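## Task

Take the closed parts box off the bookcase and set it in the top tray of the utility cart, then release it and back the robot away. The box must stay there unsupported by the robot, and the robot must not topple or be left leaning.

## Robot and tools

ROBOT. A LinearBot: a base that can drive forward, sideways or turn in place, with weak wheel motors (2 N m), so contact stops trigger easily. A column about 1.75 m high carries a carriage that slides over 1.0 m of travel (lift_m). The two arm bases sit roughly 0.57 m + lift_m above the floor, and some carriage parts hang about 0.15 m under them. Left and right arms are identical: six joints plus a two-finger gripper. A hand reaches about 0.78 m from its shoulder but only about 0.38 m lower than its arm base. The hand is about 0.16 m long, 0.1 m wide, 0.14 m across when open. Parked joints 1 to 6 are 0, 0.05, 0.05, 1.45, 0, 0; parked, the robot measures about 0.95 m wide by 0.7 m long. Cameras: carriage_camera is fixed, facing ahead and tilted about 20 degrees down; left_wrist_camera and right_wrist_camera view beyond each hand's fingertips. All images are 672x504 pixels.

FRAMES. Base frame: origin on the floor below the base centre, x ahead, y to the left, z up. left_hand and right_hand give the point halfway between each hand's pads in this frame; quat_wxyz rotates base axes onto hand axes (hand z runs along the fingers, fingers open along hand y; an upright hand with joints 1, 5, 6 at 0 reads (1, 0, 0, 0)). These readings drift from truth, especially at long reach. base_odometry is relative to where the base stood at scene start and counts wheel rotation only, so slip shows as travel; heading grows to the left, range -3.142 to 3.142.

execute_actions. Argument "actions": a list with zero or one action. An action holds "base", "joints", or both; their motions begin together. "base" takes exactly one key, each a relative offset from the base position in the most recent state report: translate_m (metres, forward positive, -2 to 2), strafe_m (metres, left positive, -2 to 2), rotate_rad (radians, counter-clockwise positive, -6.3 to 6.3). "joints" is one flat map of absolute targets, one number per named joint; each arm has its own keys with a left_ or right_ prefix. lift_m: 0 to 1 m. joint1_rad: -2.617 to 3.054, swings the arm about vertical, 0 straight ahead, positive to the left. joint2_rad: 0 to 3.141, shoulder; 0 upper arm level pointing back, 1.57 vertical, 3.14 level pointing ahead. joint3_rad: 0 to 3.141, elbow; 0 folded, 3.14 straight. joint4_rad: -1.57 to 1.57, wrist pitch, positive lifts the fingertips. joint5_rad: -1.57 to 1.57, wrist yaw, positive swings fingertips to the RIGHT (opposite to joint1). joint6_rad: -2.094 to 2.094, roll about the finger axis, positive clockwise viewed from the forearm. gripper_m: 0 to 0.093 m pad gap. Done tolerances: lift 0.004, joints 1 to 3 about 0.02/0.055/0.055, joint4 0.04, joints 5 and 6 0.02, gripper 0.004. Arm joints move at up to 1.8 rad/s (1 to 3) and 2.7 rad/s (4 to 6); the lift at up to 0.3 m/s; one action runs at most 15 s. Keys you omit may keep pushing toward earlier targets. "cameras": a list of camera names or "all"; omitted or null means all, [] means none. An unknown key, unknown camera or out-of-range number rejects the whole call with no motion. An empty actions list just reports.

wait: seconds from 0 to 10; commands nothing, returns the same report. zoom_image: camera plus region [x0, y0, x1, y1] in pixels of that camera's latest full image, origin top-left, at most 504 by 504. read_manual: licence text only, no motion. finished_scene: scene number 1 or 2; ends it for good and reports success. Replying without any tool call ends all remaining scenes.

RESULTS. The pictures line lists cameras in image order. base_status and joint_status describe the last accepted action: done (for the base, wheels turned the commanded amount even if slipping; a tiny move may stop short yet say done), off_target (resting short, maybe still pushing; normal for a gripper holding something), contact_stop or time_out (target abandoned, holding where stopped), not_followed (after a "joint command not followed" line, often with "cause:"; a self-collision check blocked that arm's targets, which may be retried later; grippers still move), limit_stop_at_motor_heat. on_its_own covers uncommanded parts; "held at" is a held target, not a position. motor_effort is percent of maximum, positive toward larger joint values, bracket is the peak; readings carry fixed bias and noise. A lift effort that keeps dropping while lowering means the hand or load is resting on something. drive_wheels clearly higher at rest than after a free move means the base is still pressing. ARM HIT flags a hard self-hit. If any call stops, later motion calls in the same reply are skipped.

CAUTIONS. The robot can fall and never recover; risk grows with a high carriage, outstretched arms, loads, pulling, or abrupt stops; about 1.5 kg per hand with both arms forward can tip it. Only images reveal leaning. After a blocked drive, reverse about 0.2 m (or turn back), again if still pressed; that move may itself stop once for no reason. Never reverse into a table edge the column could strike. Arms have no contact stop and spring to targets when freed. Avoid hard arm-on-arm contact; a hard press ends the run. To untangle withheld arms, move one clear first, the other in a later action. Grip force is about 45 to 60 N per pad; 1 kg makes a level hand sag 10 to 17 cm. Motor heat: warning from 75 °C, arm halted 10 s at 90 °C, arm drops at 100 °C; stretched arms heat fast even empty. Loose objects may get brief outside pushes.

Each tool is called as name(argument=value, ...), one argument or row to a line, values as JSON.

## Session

execute_actions(
  actions=[],
)

Scene clock: 0.00 s.
base_odometry: x=+0.000 y=+0.000 heading=+0.000 (m, m, rad; odometry frame)
base_status: not commanded
joint_positions: lift_m=+0.299 left_joint1_rad=+0.027 left_joint2_rad=+0.041 left_joint3_rad=+0.055 left_joint4_rad=+1.470 left_joint5_rad=-0.003 left_joint6_rad=+0.010 left_gripper_m=+0.094 right_joint1_rad=-0.004 right_joint2_rad=+0.036 right_joint3_rad=+0.061 right_joint4_rad=+1.416 right_joint5_rad=+0.021 right_joint6_rad=+0.036 right_gripper_m=+0.094
joint_status: not commanded
motor_effort: lift_m=+22 drive_wheels=+6 (%)
left_hand: x=+0.3029 y=+0.3509 z=+1.2967 quat_wxyz=(+0.999, -0.002, +0.044, +0.019) (m; base frame)
right_hand: x=+0.3126 y=-0.3536 z=+1.2967 quat_wxyz=(+0.998, +0.012, +0.065, +0.015) (m; base frame)
pictures: carriage_camera, left_wrist_camera, right_wrist_camera
Images, in order (width x height): carriage_camera 672x504, left_wrist_camera 672x504, right_wrist_camera 672x504.

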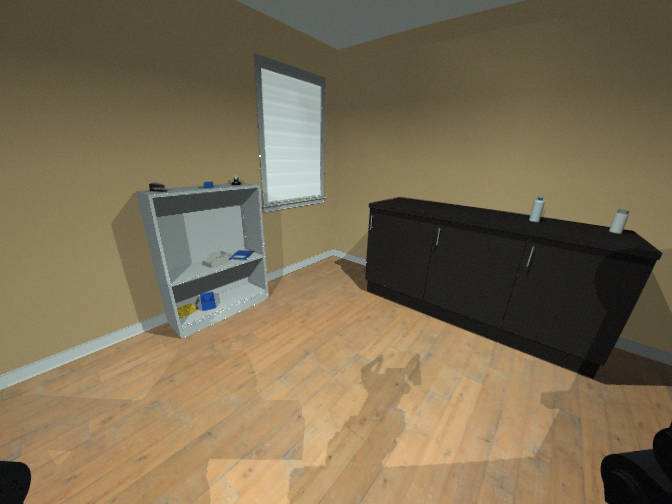

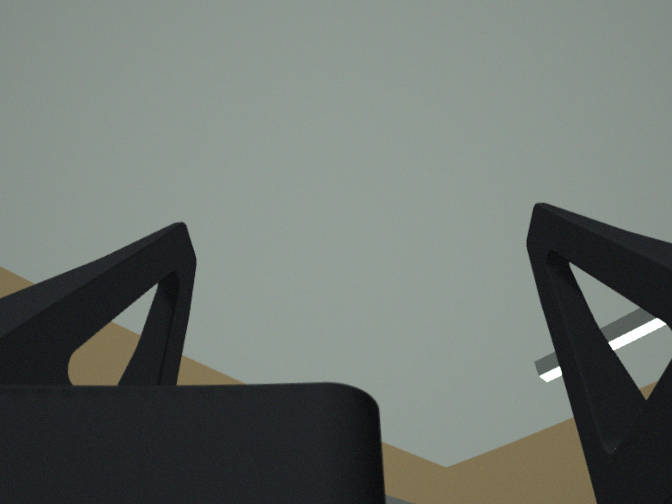

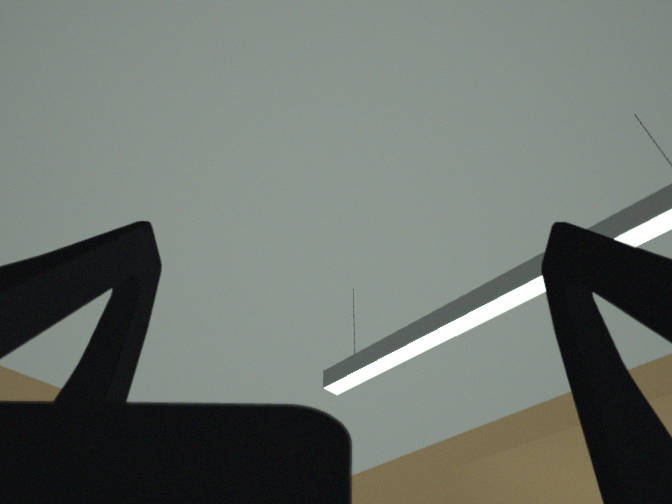

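zoom_image(
  camera="carriage_camera",
  region=[120, 165, 290, 345],
)

Region (120, 165, 290, 345) of carriage_camera's 672x504 image, scaled by 2.800, with more detail than that image has.

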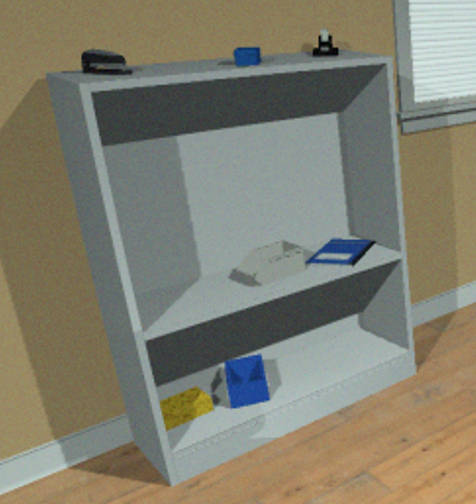

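execute_actions(
  actions=[
    {"base":{"rotate_rad":0.396}},
  ],
  cameras=[],
)

execute_actions(
  actions=[
    {"base":{"translate_m":1.5},"joints":{"lift_m":0.5}},
  ],
  cameras=[],
)

execute_actions(
  actions=[
    {"base":{"rotate_rad":0.48},"joints":{"right_joint1_rad":0,"right_joint2_rad":1.65,"right_joint3_rad":1.65,"right_joint4_rad":-1.05,"right_joint5_rad":0,"right_joint6_rad":0}},
  ],
  cameras=["carriage_camera","right_wrist_camera"],
)

Scene clock: 12.53 s.
base_odometry: x=+0.000 y=+0.000 heading=+0.395 (m, m, rad; odometry frame)
base_status: done
joint_positions: lift_m=+0.299 left_joint1_rad=+0.027 left_joint2_rad=+0.041 left_joint3_rad=+0.055 left_joint4_rad=+1.470 left_joint5_rad=-0.003 left_joint6_rad=+0.010 left_gripper_m=+0.094 right_joint1_rad=-0.004 right_joint2_rad=+0.036 right_joint3_rad=+0.061 right_joint4_rad=+1.416 right_joint5_rad=+0.021 right_joint6_rad=+0.036 right_gripper_m=+0.094
joint_status: not commanded
motor_effort: lift_m=+22(22) drive_wheels=+18(38) (%)
left_hand: x=+0.3029 y=+0.3509 z=+1.2967 quat_wxyz=(+0.999, -0.002, +0.044, +0.019) (m; base frame)
right_hand: x=+0.3126 y=-0.3536 z=+1.2967 quat_wxyz=(+0.998, +0.012, +0.065, +0.015) (m; base frame)
pictures: none
No camera images: the call's "cameras" was empty. Leave "cameras" out to get every camera's image.

Scene clock: 17.93 s.
base_odometry: x=+1.384 y=+0.579 heading=+0.396 (m, m, rad; odometry frame)
base_status: done
joint_positions: lift_m=+0.500 left_joint1_rad=+0.027 left_joint2_rad=+0.041 left_joint3_rad=+0.055 left_joint4_rad=+1.470 left_joint5_rad=-0.003 left_joint6_rad=+0.010 left_gripper_m=+0.094 right_joint1_rad=-0.004 right_joint2_rad=+0.036 right_joint3_rad=+0.061 right_joint4_rad=+1.418 right_joint5_rad=+0.021 right_joint6_rad=+0.036 right_gripper_m=+0.094
joint_status: all done
motor_effort: lift_m=+24(28) drive_wheels=-10(47) (%)
left_hand: x=+0.3029 y=+0.3509 z=+1.4969 quat_wxyz=(+0.999, -0.002, +0.044, +0.019) (m; base frame)
right_hand: x=+0.3122 y=-0.3536 z=+1.4971 quat_wxyz=(+0.998, +0.012, +0.064, +0.015) (m; base frame)
pictures: none
No camera images: the call's "cameras" was empty. Leave "cameras" out to get every camera's image.

Scene clock: 20.03 s.
base_odometry: x=+1.384 y=+0.579 heading=+0.875 (m, m, rad; odometry frame)
base_status: done
joint_positions: lift_m=+0.500 left_joint1_rad=+0.027 left_joint2_rad=+0.041 left_joint3_rad=+0.055 left_joint4_rad=+1.469 left_joint5_rad=-0.003 left_joint6_rad=+0.010 left_gripper_m=+0.094 right_joint1_rad=-0.004 right_joint2_rad=+1.644 right_joint3_rad=+1.630 right_joint4_rad=-1.039 right_joint5_rad=+0.006 right_joint6_rad=+0.005 right_gripper_m=+0.094
joint_status: all done
motor_effort: lift_m=+24(24) drive_wheels=+14(35) (%)
left_hand: x=+0.3032 y=+0.3509 z=+1.4969 quat_wxyz=(+0.999, -0.002, +0.044, +0.019) (m; base frame)
right_hand: x=+0.6881 y=-0.3525 z=+1.2837 quat_wxyz=(+0.256, +0.005, +0.967, -0.003) (m; base frame)
pictures: carriage_camera, right_wrist_camera
Images, in order (width x height): carriage_camera 672x504, right_wrist_camera 672x504.

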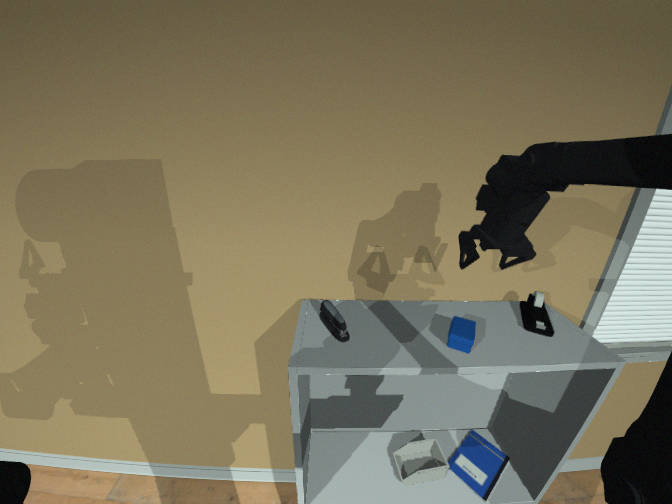

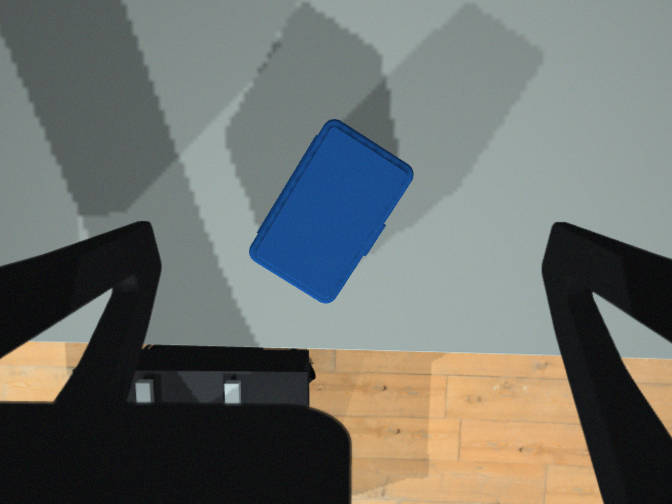

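execute_actions(
  actions=[
    {"joints":{"lift_m":0.56,"right_joint1_rad":0.012,"right_joint2_rad":2.18,"right_joint3_rad":1.9,"right_joint4_rad":-1.29,"right_joint6_rad":0.58}},
  ],
  cameras=["carriage_camera","right_wrist_camera"],
)

Scene clock: 26.20 s.
base_odometry: x=+1.384 y=+0.579 heading=+0.874 (m, m, rad; odometry frame)
base_status: not commanded
joint_positions: lift_m=+0.560 left_joint1_rad=+0.027 left_joint2_rad=+0.041 left_joint3_rad=+0.055 left_joint4_rad=+1.469 left_joint5_rad=-0.003 left_joint6_rad=+0.010 left_gripper_m=+0.094 right_joint1_rad=+0.003 right_joint2_rad=+2.189 right_joint3_rad=+1.902 right_joint4_rad=-1.274 right_joint5_rad=+0.005 right_joint6_rad=+0.574 right_gripper_m=+0.094
joint_status: all done
motor_effort: lift_m=+23(27) drive_wheels=+15(16) (%)
left_hand: x=+0.3032 y=+0.3509 z=+1.5570 quat_wxyz=(+0.999, -0.002, +0.044, +0.019) (m; base frame)
right_hand: x=+0.7084 y=-0.3492 z=+1.1950 quat_wxyz=(+0.005, +0.282, +0.960, -0.001) (m; base frame)
pictures: carriage_camera, right_wrist_camera
Images, in order (width x height): carriage_camera 672x504, right_wrist_camera 672x504.

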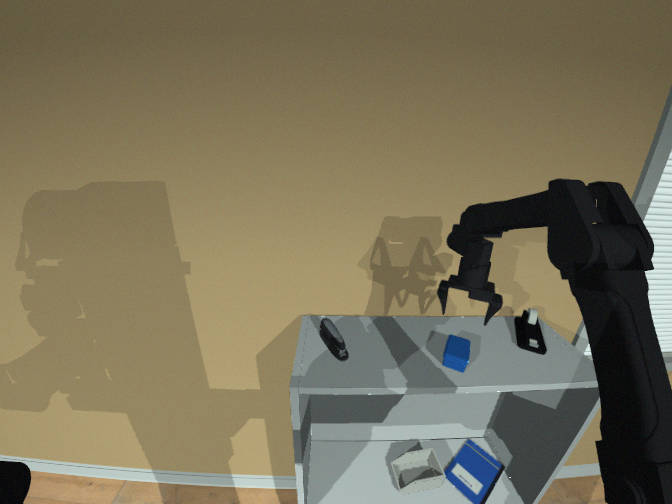

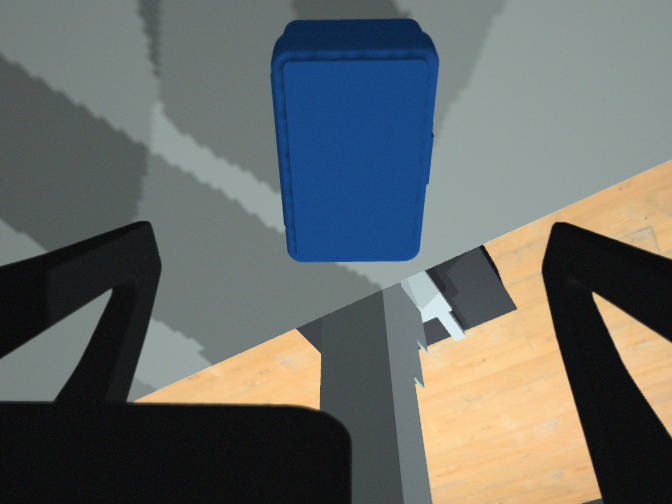

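execute_actions(
  actions=[
    {"joints":{"lift_m":0.472}},
  ],
  cameras=["carriage_camera","right_wrist_camera"],
)

zoom_image(
  camera="carriage_camera",
  region=[400, 250, 560, 370],
)

Scene clock: 29.80 s.
base_odometry: x=+1.384 y=+0.579 heading=+0.874 (m, m, rad; odometry frame)
base_status: not commanded
joint_positions: lift_m=+0.472 left_joint1_rad=+0.027 left_joint2_rad=+0.041 left_joint3_rad=+0.055 left_joint4_rad=+1.469 left_joint5_rad=-0.003 left_joint6_rad=+0.010 left_gripper_m=+0.094 right_joint1_rad=+0.003 right_joint2_rad=+2.178 right_joint3_rad=+1.902 right_joint4_rad=-1.282 right_joint5_rad=+0.005 right_joint6_rad=+0.574 right_gripper_m=+0.094
joint_status: all done
motor_effort: lift_m=+20(18) drive_wheels=+15(15) (%)
left_hand: x=+0.3032 y=+0.3509 z=+1.4694 quat_wxyz=(+0.999, -0.002, +0.044, +0.019) (m; base frame)
right_hand: x=+0.7070 y=-0.3493 z=+1.1120 quat_wxyz=(+0.007, +0.282, +0.960, -0.001) (m; base frame)
pictures: carriage_camera, right_wrist_camera
Images, in order (width x height): carriage_camera 672x504, right_wrist_camera 672x504.

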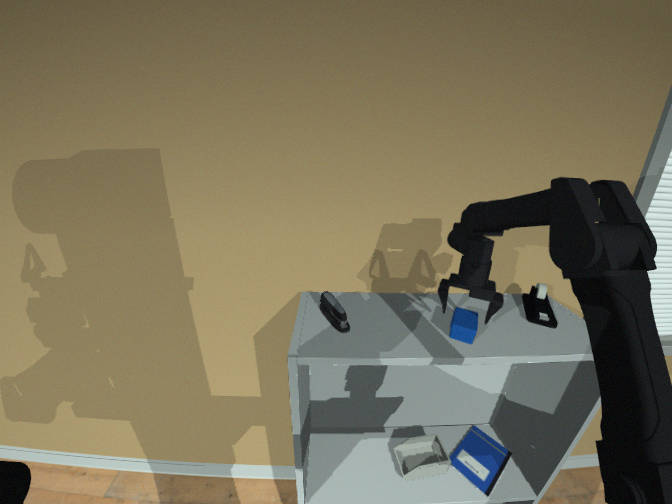

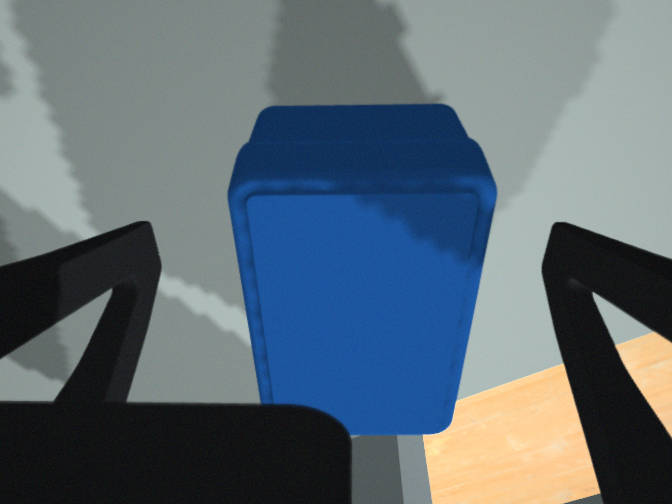

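Region (400, 250, 560, 370) of carriage_camera's 672x504 image, scaled by 3.150, with more detail than that image has; it fills the top 378 rows of this view, and the rest is white.

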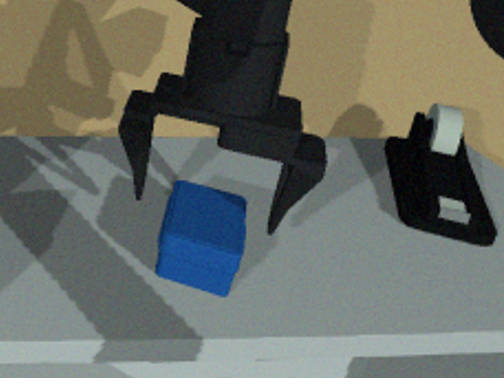

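execute_actions(
  actions=[
    {"base":{"translate_m":-0.017},"joints":{"lift_m":0.448}},
  ],
  cameras=["carriage_camera","right_wrist_camera"],
)

zoom_image(
  camera="carriage_camera",
  region=[400, 250, 560, 370],
)

Scene clock: 35.50 s.
base_odometry: x=+1.373 y=+0.566 heading=+0.875 (m, m, rad; odometry frame)
base_status: done
joint_positions: lift_m=+0.448 left_joint1_rad=+0.027 left_joint2_rad=+0.041 left_joint3_rad=+0.055 left_joint4_rad=+1.468 left_joint5_rad=-0.003 left_joint6_rad=+0.010 left_gripper_m=+0.094 right_joint1_rad=+0.004 right_joint2_rad=+2.177 right_joint3_rad=+1.902 right_joint4_rad=-1.284 right_joint5_rad=+0.005 right_joint6_rad=+0.574 right_gripper_m=+0.094
joint_status: all done
motor_effort: lift_m=+20(21) drive_wheels=-8(28) (%)
left_hand: x=+0.3034 y=+0.3509 z=+1.4454 quat_wxyz=(+0.999, -0.002, +0.044, +0.019) (m; base frame)
right_hand: x=+0.7065 y=-0.3491 z=+1.0883 quat_wxyz=(+0.006, +0.281, +0.960, -0.001) (m; base frame)
pictures: carriage_camera, right_wrist_camera
Images, in order (width x height): carriage_camera 672x504, right_wrist_camera 672x504.

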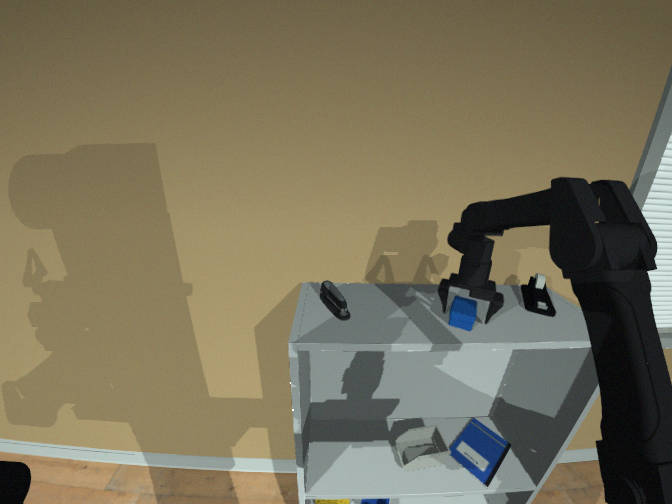

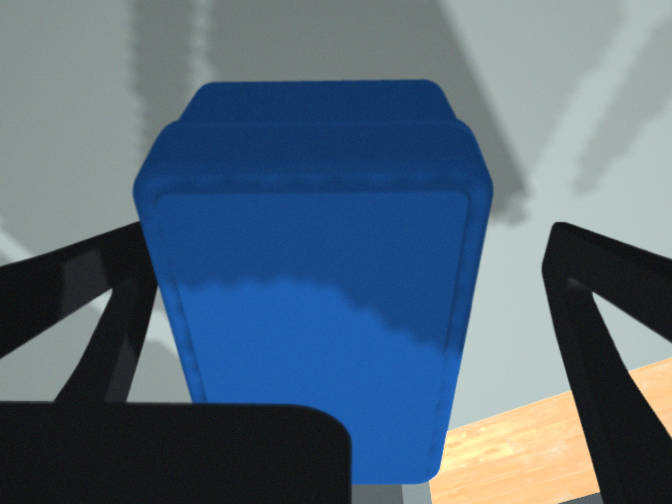

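Region (400, 250, 560, 370) of carriage_camera's 672x504 image, scaled by 3.150, with more detail than that image has; it fills the top 378 rows of this view, and the rest is white.

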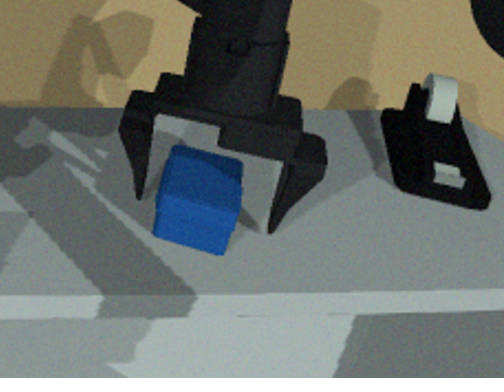

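execute_actions(
  actions=[
    {"joints":{"right_joint1_rad":0.03,"right_gripper_m":0.04}},
  ],
  cameras=[],
)

execute_actions(
  actions=[
    {"joints":{"lift_m":0.5}},
  ],
  cameras=["carriage_camera","right_wrist_camera"],
)

Scene clock: 40.00 s.
base_odometry: x=+1.373 y=+0.566 heading=+0.875 (m, m, rad; odometry frame)
base_status: not commanded
joint_positions: lift_m=+0.448 left_joint1_rad=+0.027 left_joint2_rad=+0.041 left_joint3_rad=+0.055 left_joint4_rad=+1.468 left_joint5_rad=-0.003 left_joint6_rad=+0.010 left_gripper_m=+0.094 right_joint1_rad=+0.025 right_joint2_rad=+2.177 right_joint3_rad=+1.902 right_joint4_rad=-1.284 right_joint5_rad=+0.005 right_joint6_rad=+0.575 right_gripper_m=+0.057
joint_status: right_gripper_m off_target (ended at +0.057, target +0.040); the others done
motor_effort: lift_m=+20(20) drive_wheels=-7(7) (%)
left_hand: x=+0.3034 y=+0.3509 z=+1.4454 quat_wxyz=(+0.999, -0.002, +0.044, +0.019) (m; base frame)
right_hand: x=+0.7063 y=-0.3400 z=+1.0883 quat_wxyz=(+0.006, +0.271, +0.962, -0.001) (m; base frame)
pictures: none
No camera images: the call's "cameras" was empty. Leave "cameras" out to get every camera's image.

Scene clock: 40.73 s.
base_odometry: x=+1.373 y=+0.566 heading=+0.875 (m, m, rad; odometry frame)
base_status: not commanded
joint_positions: lift_m=+0.500 left_joint1_rad=+0.027 left_joint2_rad=+0.041 left_joint3_rad=+0.055 left_joint4_rad=+1.468 left_joint5_rad=-0.003 left_joint6_rad=+0.010 left_gripper_m=+0.094 right_joint1_rad=+0.025 right_joint2_rad=+2.176 right_joint3_rad=+1.902 right_joint4_rad=-1.285 right_joint5_rad=+0.005 right_joint6_rad=+0.575 right_gripper_m=+0.057
joint_status: all done
motor_effort: lift_m=+24(28) drive_wheels=-7(7) (%)
left_hand: x=+0.3034 y=+0.3509 z=+1.4969 quat_wxyz=(+0.999, -0.002, +0.044, +0.019) (m; base frame)
right_hand: x=+0.7062 y=-0.3400 z=+1.1402 quat_wxyz=(+0.006, +0.271, +0.962, -0.001) (m; base frame)
pictures: carriage_camera, right_wrist_camera
Images, in order (width x height): carriage_camera 672x504, right_wrist_camera 672x504.

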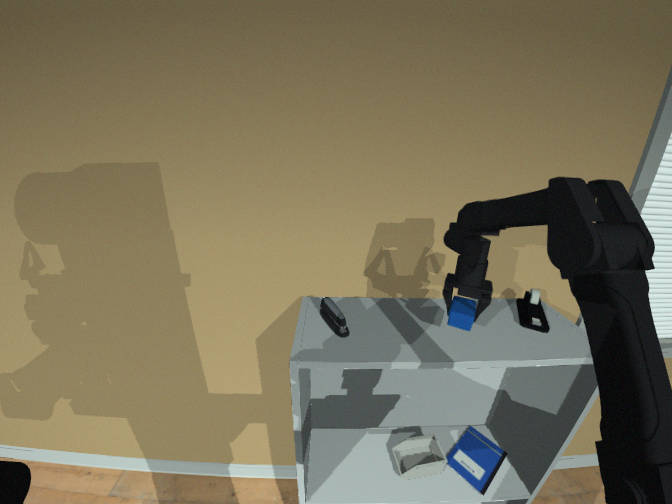

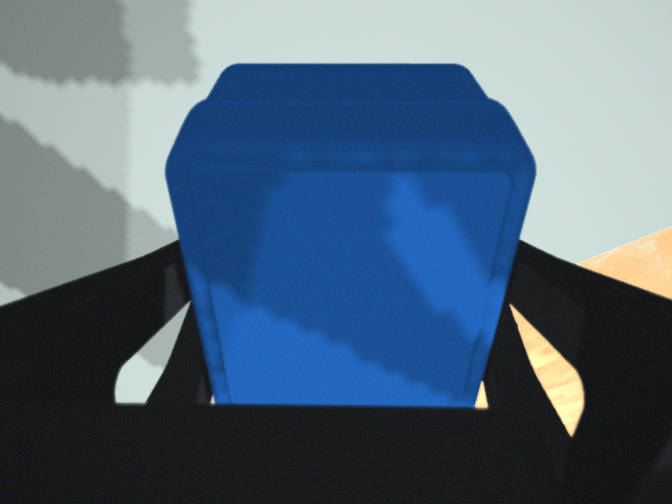

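execute_actions(
  actions=[
    {"base":{"translate_m":-0.4}},
  ],
  cameras=[],
)

execute_actions(
  actions=[
    {"base":{"rotate_rad":-2.85},"joints":{"lift_m":0.3}},
  ],
  cameras=["carriage_camera"],
)

Scene clock: 46.63 s.
base_odometry: x=+1.117 y=+0.259 heading=+0.876 (m, m, rad; odometry frame)
base_status: done
joint_positions: lift_m=+0.500 left_joint1_rad=+0.027 left_joint2_rad=+0.041 left_joint3_rad=+0.055 left_joint4_rad=+1.468 left_joint5_rad=-0.003 left_joint6_rad=+0.010 left_gripper_m=+0.094 right_joint1_rad=+0.025 right_joint2_rad=+2.176 right_joint3_rad=+1.902 right_joint4_rad=-1.285 right_joint5_rad=+0.005 right_joint6_rad=+0.575 right_gripper_m=+0.057
joint_status: not commanded
motor_effort: lift_m=+24(24) drive_wheels=-9(41) (%)
left_hand: x=+0.3034 y=+0.3509 z=+1.4969 quat_wxyz=(+0.999, -0.002, +0.044, +0.019) (m; base frame)
right_hand: x=+0.7062 y=-0.3400 z=+1.1402 quat_wxyz=(+0.006, +0.271, +0.962, -0.001) (m; base frame)
pictures: none
No camera images: the call's "cameras" was empty. Leave "cameras" out to get every camera's image.

Scene clock: 50.70 s.
base_odometry: x=+1.117 y=+0.259 heading=-1.973 (m, m, rad; odometry frame)
base_status: done
joint_positions: lift_m=+0.300 left_joint1_rad=+0.027 left_joint2_rad=+0.041 left_joint3_rad=+0.055 left_joint4_rad=+1.468 left_joint5_rad=-0.003 left_joint6_rad=+0.010 left_gripper_m=+0.094 right_joint1_rad=+0.021 right_joint2_rad=+2.181 right_joint3_rad=+1.902 right_joint4_rad=-1.279 right_joint5_rad=+0.004 right_joint6_rad=+0.575 right_gripper_m=+0.057
joint_status: all done
motor_effort: lift_m=+20(20) drive_wheels=+14(50) (%)
left_hand: x=+0.3034 y=+0.3509 z=+1.2974 quat_wxyz=(+0.999, -0.002, +0.044, +0.019) (m; base frame)
right_hand: x=+0.7074 y=-0.3414 z=+0.9386 quat_wxyz=(+0.006, +0.273, +0.962, +0.000) (m; base frame)
pictures: carriage_camera
Images, in order (width x height): carriage_camera 672x504.

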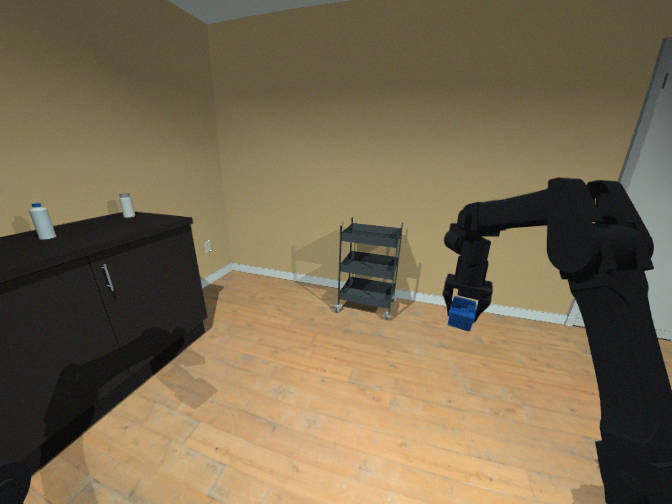

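execute_actions(
  actions=[
    {"base":{"translate_m":1.33},"joints":{"lift_m":0.25}},
  ],
  cameras=["carriage_camera","right_wrist_camera"],
)

Scene clock: 59.40 s.
base_odometry: x=+0.595 y=-0.964 heading=-1.974 (m, m, rad; odometry frame)
base_status: done
joint_positions: lift_m=+0.250 left_joint1_rad=+0.027 left_joint2_rad=+0.041 left_joint3_rad=+0.055 left_joint4_rad=+1.469 left_joint5_rad=-0.003 left_joint6_rad=+0.010 left_gripper_m=+0.094 right_joint1_rad=+0.023 right_joint2_rad=+2.179 right_joint3_rad=+1.902 right_joint4_rad=-1.286 right_joint5_rad=+0.004 right_joint6_rad=+0.575 right_gripper_m=+0.057
joint_status: all done
motor_effort: lift_m=+19(20) drive_wheels=-11(46) (%)
left_hand: x=+0.3032 y=+0.3509 z=+1.2474 quat_wxyz=(+0.999, -0.002, +0.044, +0.019) (m; base frame)
right_hand: x=+0.7057 y=-0.3406 z=+0.8896 quat_wxyz=(+0.004, +0.272, +0.962, -0.001) (m; base frame)
pictures: carriage_camera, right_wrist_camera
Images, in order (width x height): carriage_camera 672x504, right_wrist_camera 672x504.

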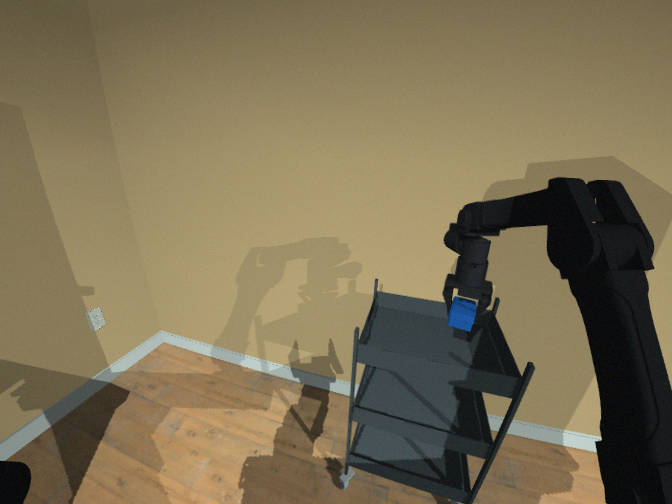

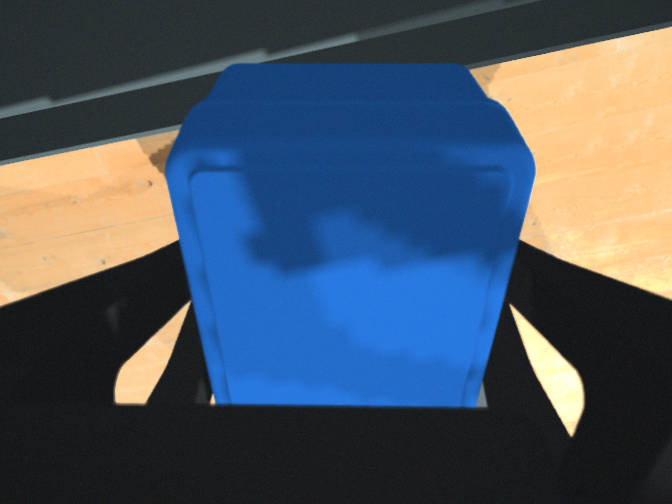

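execute_actions(
  actions=[
    {"base":{"translate_m":0.15},"joints":{"lift_m":0.2,"right_joint6_rad":0.3}},
  ],
  cameras=[],
)

execute_actions(
  actions=[
    {"joints":{"lift_m":0.11}},
  ],
  cameras=["carriage_camera","right_wrist_camera"],
)

zoom_image(
  camera="carriage_camera",
  region=[350, 240, 590, 420],
)

Scene clock: 66.00 s.
base_odometry: x=+0.536 y=-1.102 heading=-1.975 (m, m, rad; odometry frame)
base_status: done
joint_positions: lift_m=+0.200 left_joint1_rad=+0.027 left_joint2_rad=+0.041 left_joint3_rad=+0.055 left_joint4_rad=+1.468 left_joint5_rad=-0.003 left_joint6_rad=+0.010 left_gripper_m=+0.094 right_joint1_rad=+0.024 right_joint2_rad=+2.181 right_joint3_rad=+1.902 right_joint4_rad=-1.289 right_joint5_rad=+0.004 right_joint6_rad=+0.306 right_gripper_m=+0.057
joint_status: all done
motor_effort: lift_m=+19(21) drive_wheels=-9(44) (%)
left_hand: x=+0.3033 y=+0.3509 z=+1.1974 quat_wxyz=(+0.999, -0.002, +0.044, +0.019) (m; base frame)
right_hand: x=+0.7049 y=-0.3402 z=+0.8388 quat_wxyz=(+0.001, +0.140, +0.990, -0.002) (m; base frame)
pictures: none
No camera images: the call's "cameras" was empty. Leave "cameras" out to get every camera's image.

Scene clock: 66.90 s.
base_odometry: x=+0.536 y=-1.102 heading=-1.975 (m, m, rad; odometry frame)
base_status: not commanded
joint_positions: lift_m=+0.110 left_joint1_rad=+0.027 left_joint2_rad=+0.041 left_joint3_rad=+0.055 left_joint4_rad=+1.468 left_joint5_rad=-0.003 left_joint6_rad=+0.010 left_gripper_m=+0.094 right_joint1_rad=+0.024 right_joint2_rad=+2.180 right_joint3_rad=+1.902 right_joint4_rad=-1.289 right_joint5_rad=+0.004 right_joint6_rad=+0.306 right_gripper_m=+0.057
joint_status: all done
motor_effort: lift_m=+19(20) drive_wheels=-8(10) (%)
left_hand: x=+0.3033 y=+0.3509 z=+1.1074 quat_wxyz=(+0.999, -0.002, +0.044, +0.019) (m; base frame)
right_hand: x=+0.7051 y=-0.3402 z=+0.7493 quat_wxyz=(+0.002, +0.140, +0.990, -0.002) (m; base frame)
pictures: carriage_camera, right_wrist_camera
Images, in order (width x height): carriage_camera 672x504, right_wrist_camera 672x504.

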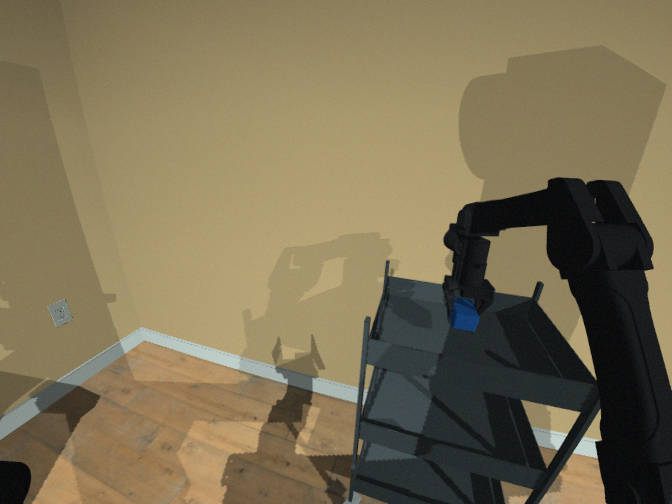

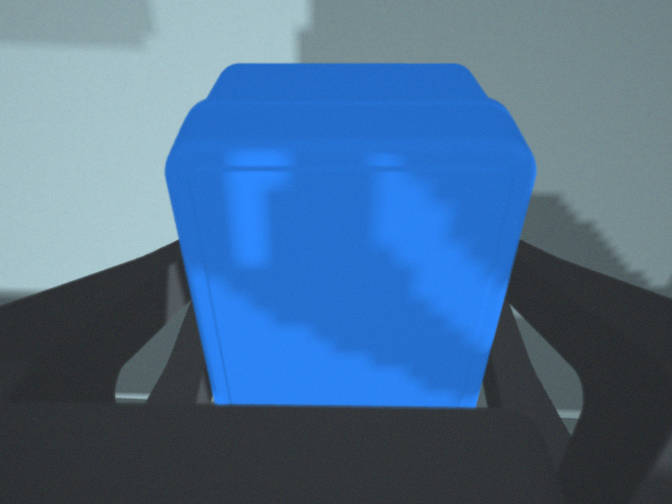

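Region (350, 240, 590, 420) of carriage_camera's 672x504 image, scaled by 2.100, with more detail than that image has; it fills the top 378 rows of this view, and the rest is white.

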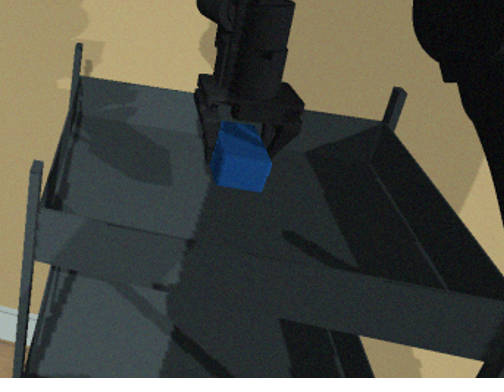

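execute_actions(
  actions=[
    {"joints":{"lift_m":0.07}},
  ],
  cameras=["carriage_camera","right_wrist_camera"],
)

Scene clock: 69.23 s.
base_odometry: x=+0.536 y=-1.102 heading=-1.975 (m, m, rad; odometry frame)
base_status: not commanded
joint_positions: lift_m=+0.070 left_joint1_rad=+0.027 left_joint2_rad=+0.041 left_joint3_rad=+0.055 left_joint4_rad=+1.468 left_joint5_rad=-0.003 left_joint6_rad=+0.010 left_gripper_m=+0.094 right_joint1_rad=+0.024 right_joint2_rad=+2.182 right_joint3_rad=+1.902 right_joint4_rad=-1.289 right_joint5_rad=+0.004 right_joint6_rad=+0.306 right_gripper_m=+0.057
joint_status: all done
motor_effort: lift_m=+20(20) drive_wheels=-7(8) (%)
left_hand: x=+0.3033 y=+0.3509 z=+1.0673 quat_wxyz=(+0.999, -0.002, +0.044, +0.019) (m; base frame)
right_hand: x=+0.7049 y=-0.3402 z=+0.7081 quat_wxyz=(+0.001, +0.140, +0.990, -0.002) (m; base frame)
pictures: carriage_camera, right_wrist_camera
Images, in order (width x height): carriage_camera 672x504, right_wrist_camera 672x504.

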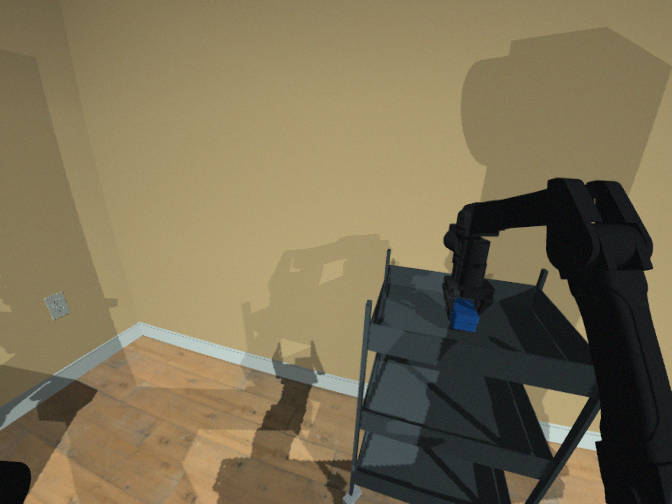

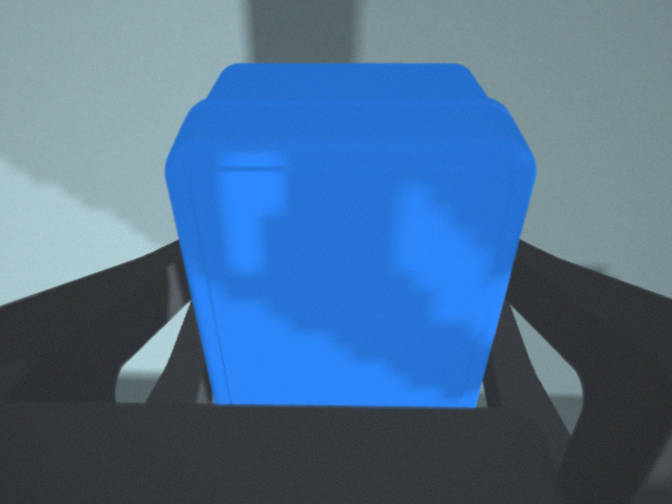

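execute_actions(
  actions=[
    {"joints":{"lift_m":0.05}},
  ],
  cameras=["right_wrist_camera"],
)

Scene clock: 71.50 s.
base_odometry: x=+0.536 y=-1.102 heading=-1.975 (m, m, rad; odometry frame)
base_status: not commanded
joint_positions: lift_m=+0.050 left_joint1_rad=+0.027 left_joint2_rad=+0.041 left_joint3_rad=+0.055 left_joint4_rad=+1.468 left_joint5_rad=-0.003 left_joint6_rad=+0.010 left_gripper_m=+0.094 right_joint1_rad=+0.025 right_joint2_rad=+2.176 right_joint3_rad=+1.902 right_joint4_rad=-1.291 right_joint5_rad=+0.004 right_joint6_rad=+0.305 right_gripper_m=+0.057
joint_status: all done
motor_effort: lift_m=+19(21) drive_wheels=-7(11) (%)
left_hand: x=+0.3033 y=+0.3509 z=+1.0475 quat_wxyz=(+0.999, -0.002, +0.044, +0.019) (m; base frame)
right_hand: x=+0.7047 y=-0.3398 z=+0.6909 quat_wxyz=(+0.003, +0.140, +0.990, -0.001) (m; base frame)
pictures: right_wrist_camera
Images, in order (width x height): right_wrist_camera 672x504.

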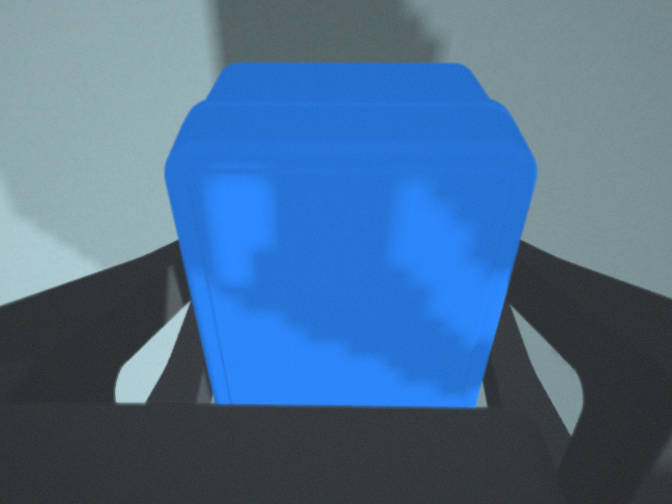

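Touching down.

execute_actions(
  actions=[
    {"joints":{"right_gripper_m":0.093}},
  ],
  cameras=[],
)

execute_actions(
  actions=[
    {"joints":{"lift_m":0.2}},
  ],
  cameras=["right_wrist_camera"],
)

execute_actions(
  actions=[
    {"base":{"translate_m":-0.5},"joints":{"lift_m":0.3,"right_joint2_rad":1.0,"right_joint3_rad":1.0,"right_joint4_rad":-1.0,"right_joint6_rad":0}},
  ],
  cameras=["carriage_camera"],
)

Scene clock: 75.67 s.
base_odometry: x=+0.536 y=-1.102 heading=-1.975 (m, m, rad; odometry frame)
base_status: not commanded
joint_positions: lift_m=+0.050 left_joint1_rad=+0.027 left_joint2_rad=+0.041 left_joint3_rad=+0.055 left_joint4_rad=+1.468 left_joint5_rad=-0.003 left_joint6_rad=+0.010 left_gripper_m=+0.094 right_joint1_rad=+0.025 right_joint2_rad=+2.176 right_joint3_rad=+1.902 right_joint4_rad=-1.291 right_joint5_rad=+0.004 right_joint6_rad=+0.305 right_gripper_m=+0.093
joint_status: all done
motor_effort: lift_m=+19(19) drive_wheels=-7(7) (%)
left_hand: x=+0.3033 y=+0.3509 z=+1.0475 quat_wxyz=(+0.999, -0.002, +0.044, +0.019) (m; base frame)
right_hand: x=+0.7047 y=-0.3398 z=+0.6909 quat_wxyz=(+0.003, +0.140, +0.990, -0.001) (m; base frame)
pictures: none
No camera images: the call's "cameras" was empty. Leave "cameras" out to get every camera's image.

Scene clock: 76.80 s.
base_odometry: x=+0.536 y=-1.102 heading=-1.975 (m, m, rad; odometry frame)
base_status: not commanded
joint_positions: lift_m=+0.200 left_joint1_rad=+0.027 left_joint2_rad=+0.041 left_joint3_rad=+0.055 left_joint4_rad=+1.468 left_joint5_rad=-0.003 left_joint6_rad=+0.010 left_gripper_m=+0.094 right_joint1_rad=+0.025 right_joint2_rad=+2.177 right_joint3_rad=+1.902 right_joint4_rad=-1.289 right_joint5_rad=+0.004 right_joint6_rad=+0.305 right_gripper_m=+0.093
joint_status: all done
motor_effort: lift_m=+24(29) drive_wheels=-7(7) (%)
left_hand: x=+0.3033 y=+0.3509 z=+1.1969 quat_wxyz=(+0.999, -0.002, +0.044, +0.019) (m; base frame)
right_hand: x=+0.7050 y=-0.3398 z=+0.8398 quat_wxyz=(+0.003, +0.140, +0.990, -0.001) (m; base frame)
pictures: right_wrist_camera
Images, in order (width x height): right_wrist_camera 672x504.

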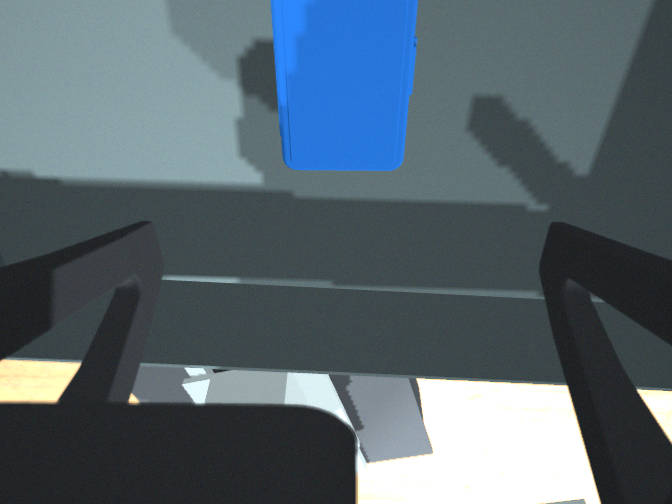

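Scene clock: 80.03 s.
base_odometry: x=+0.732 y=-0.642 heading=-1.976 (m, m, rad; odometry frame)
base_status: done
joint_positions: lift_m=+0.300 left_joint1_rad=+0.027 left_joint2_rad=+0.041 left_joint3_rad=+0.055 left_joint4_rad=+1.468 left_joint5_rad=-0.003 left_joint6_rad=+0.010 left_gripper_m=+0.094 right_joint1_rad=+0.026 right_joint2_rad=+1.010 right_joint3_rad=+1.020 right_joint4_rad=-0.993 right_joint5_rad=+0.004 right_joint6_rad=+0.006 right_gripper_m=+0.093
joint_status: all done
motor_effort: lift_m=+24(29) drive_wheels=-6(45) (%)
left_hand: x=+0.3034 y=+0.3509 z=+1.2969 quat_wxyz=(+0.999, -0.002, +0.044, +0.019) (m; base frame)
right_hand: x=+0.5414 y=-0.3437 z=+1.0591 quat_wxyz=(+0.290, -0.009, +0.957, +0.003) (m; base frame)
pictures: carriage_camera
Images, in order (width x height): carriage_camera 672x504.

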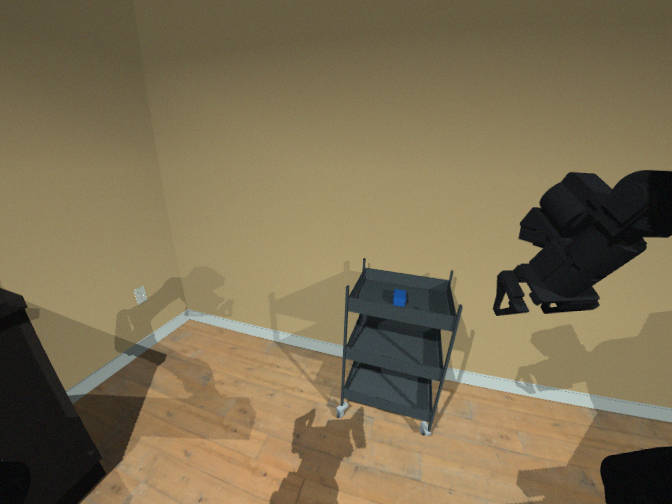

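finished_scene(
  scene=2,
)

The scene is finished: the task was done.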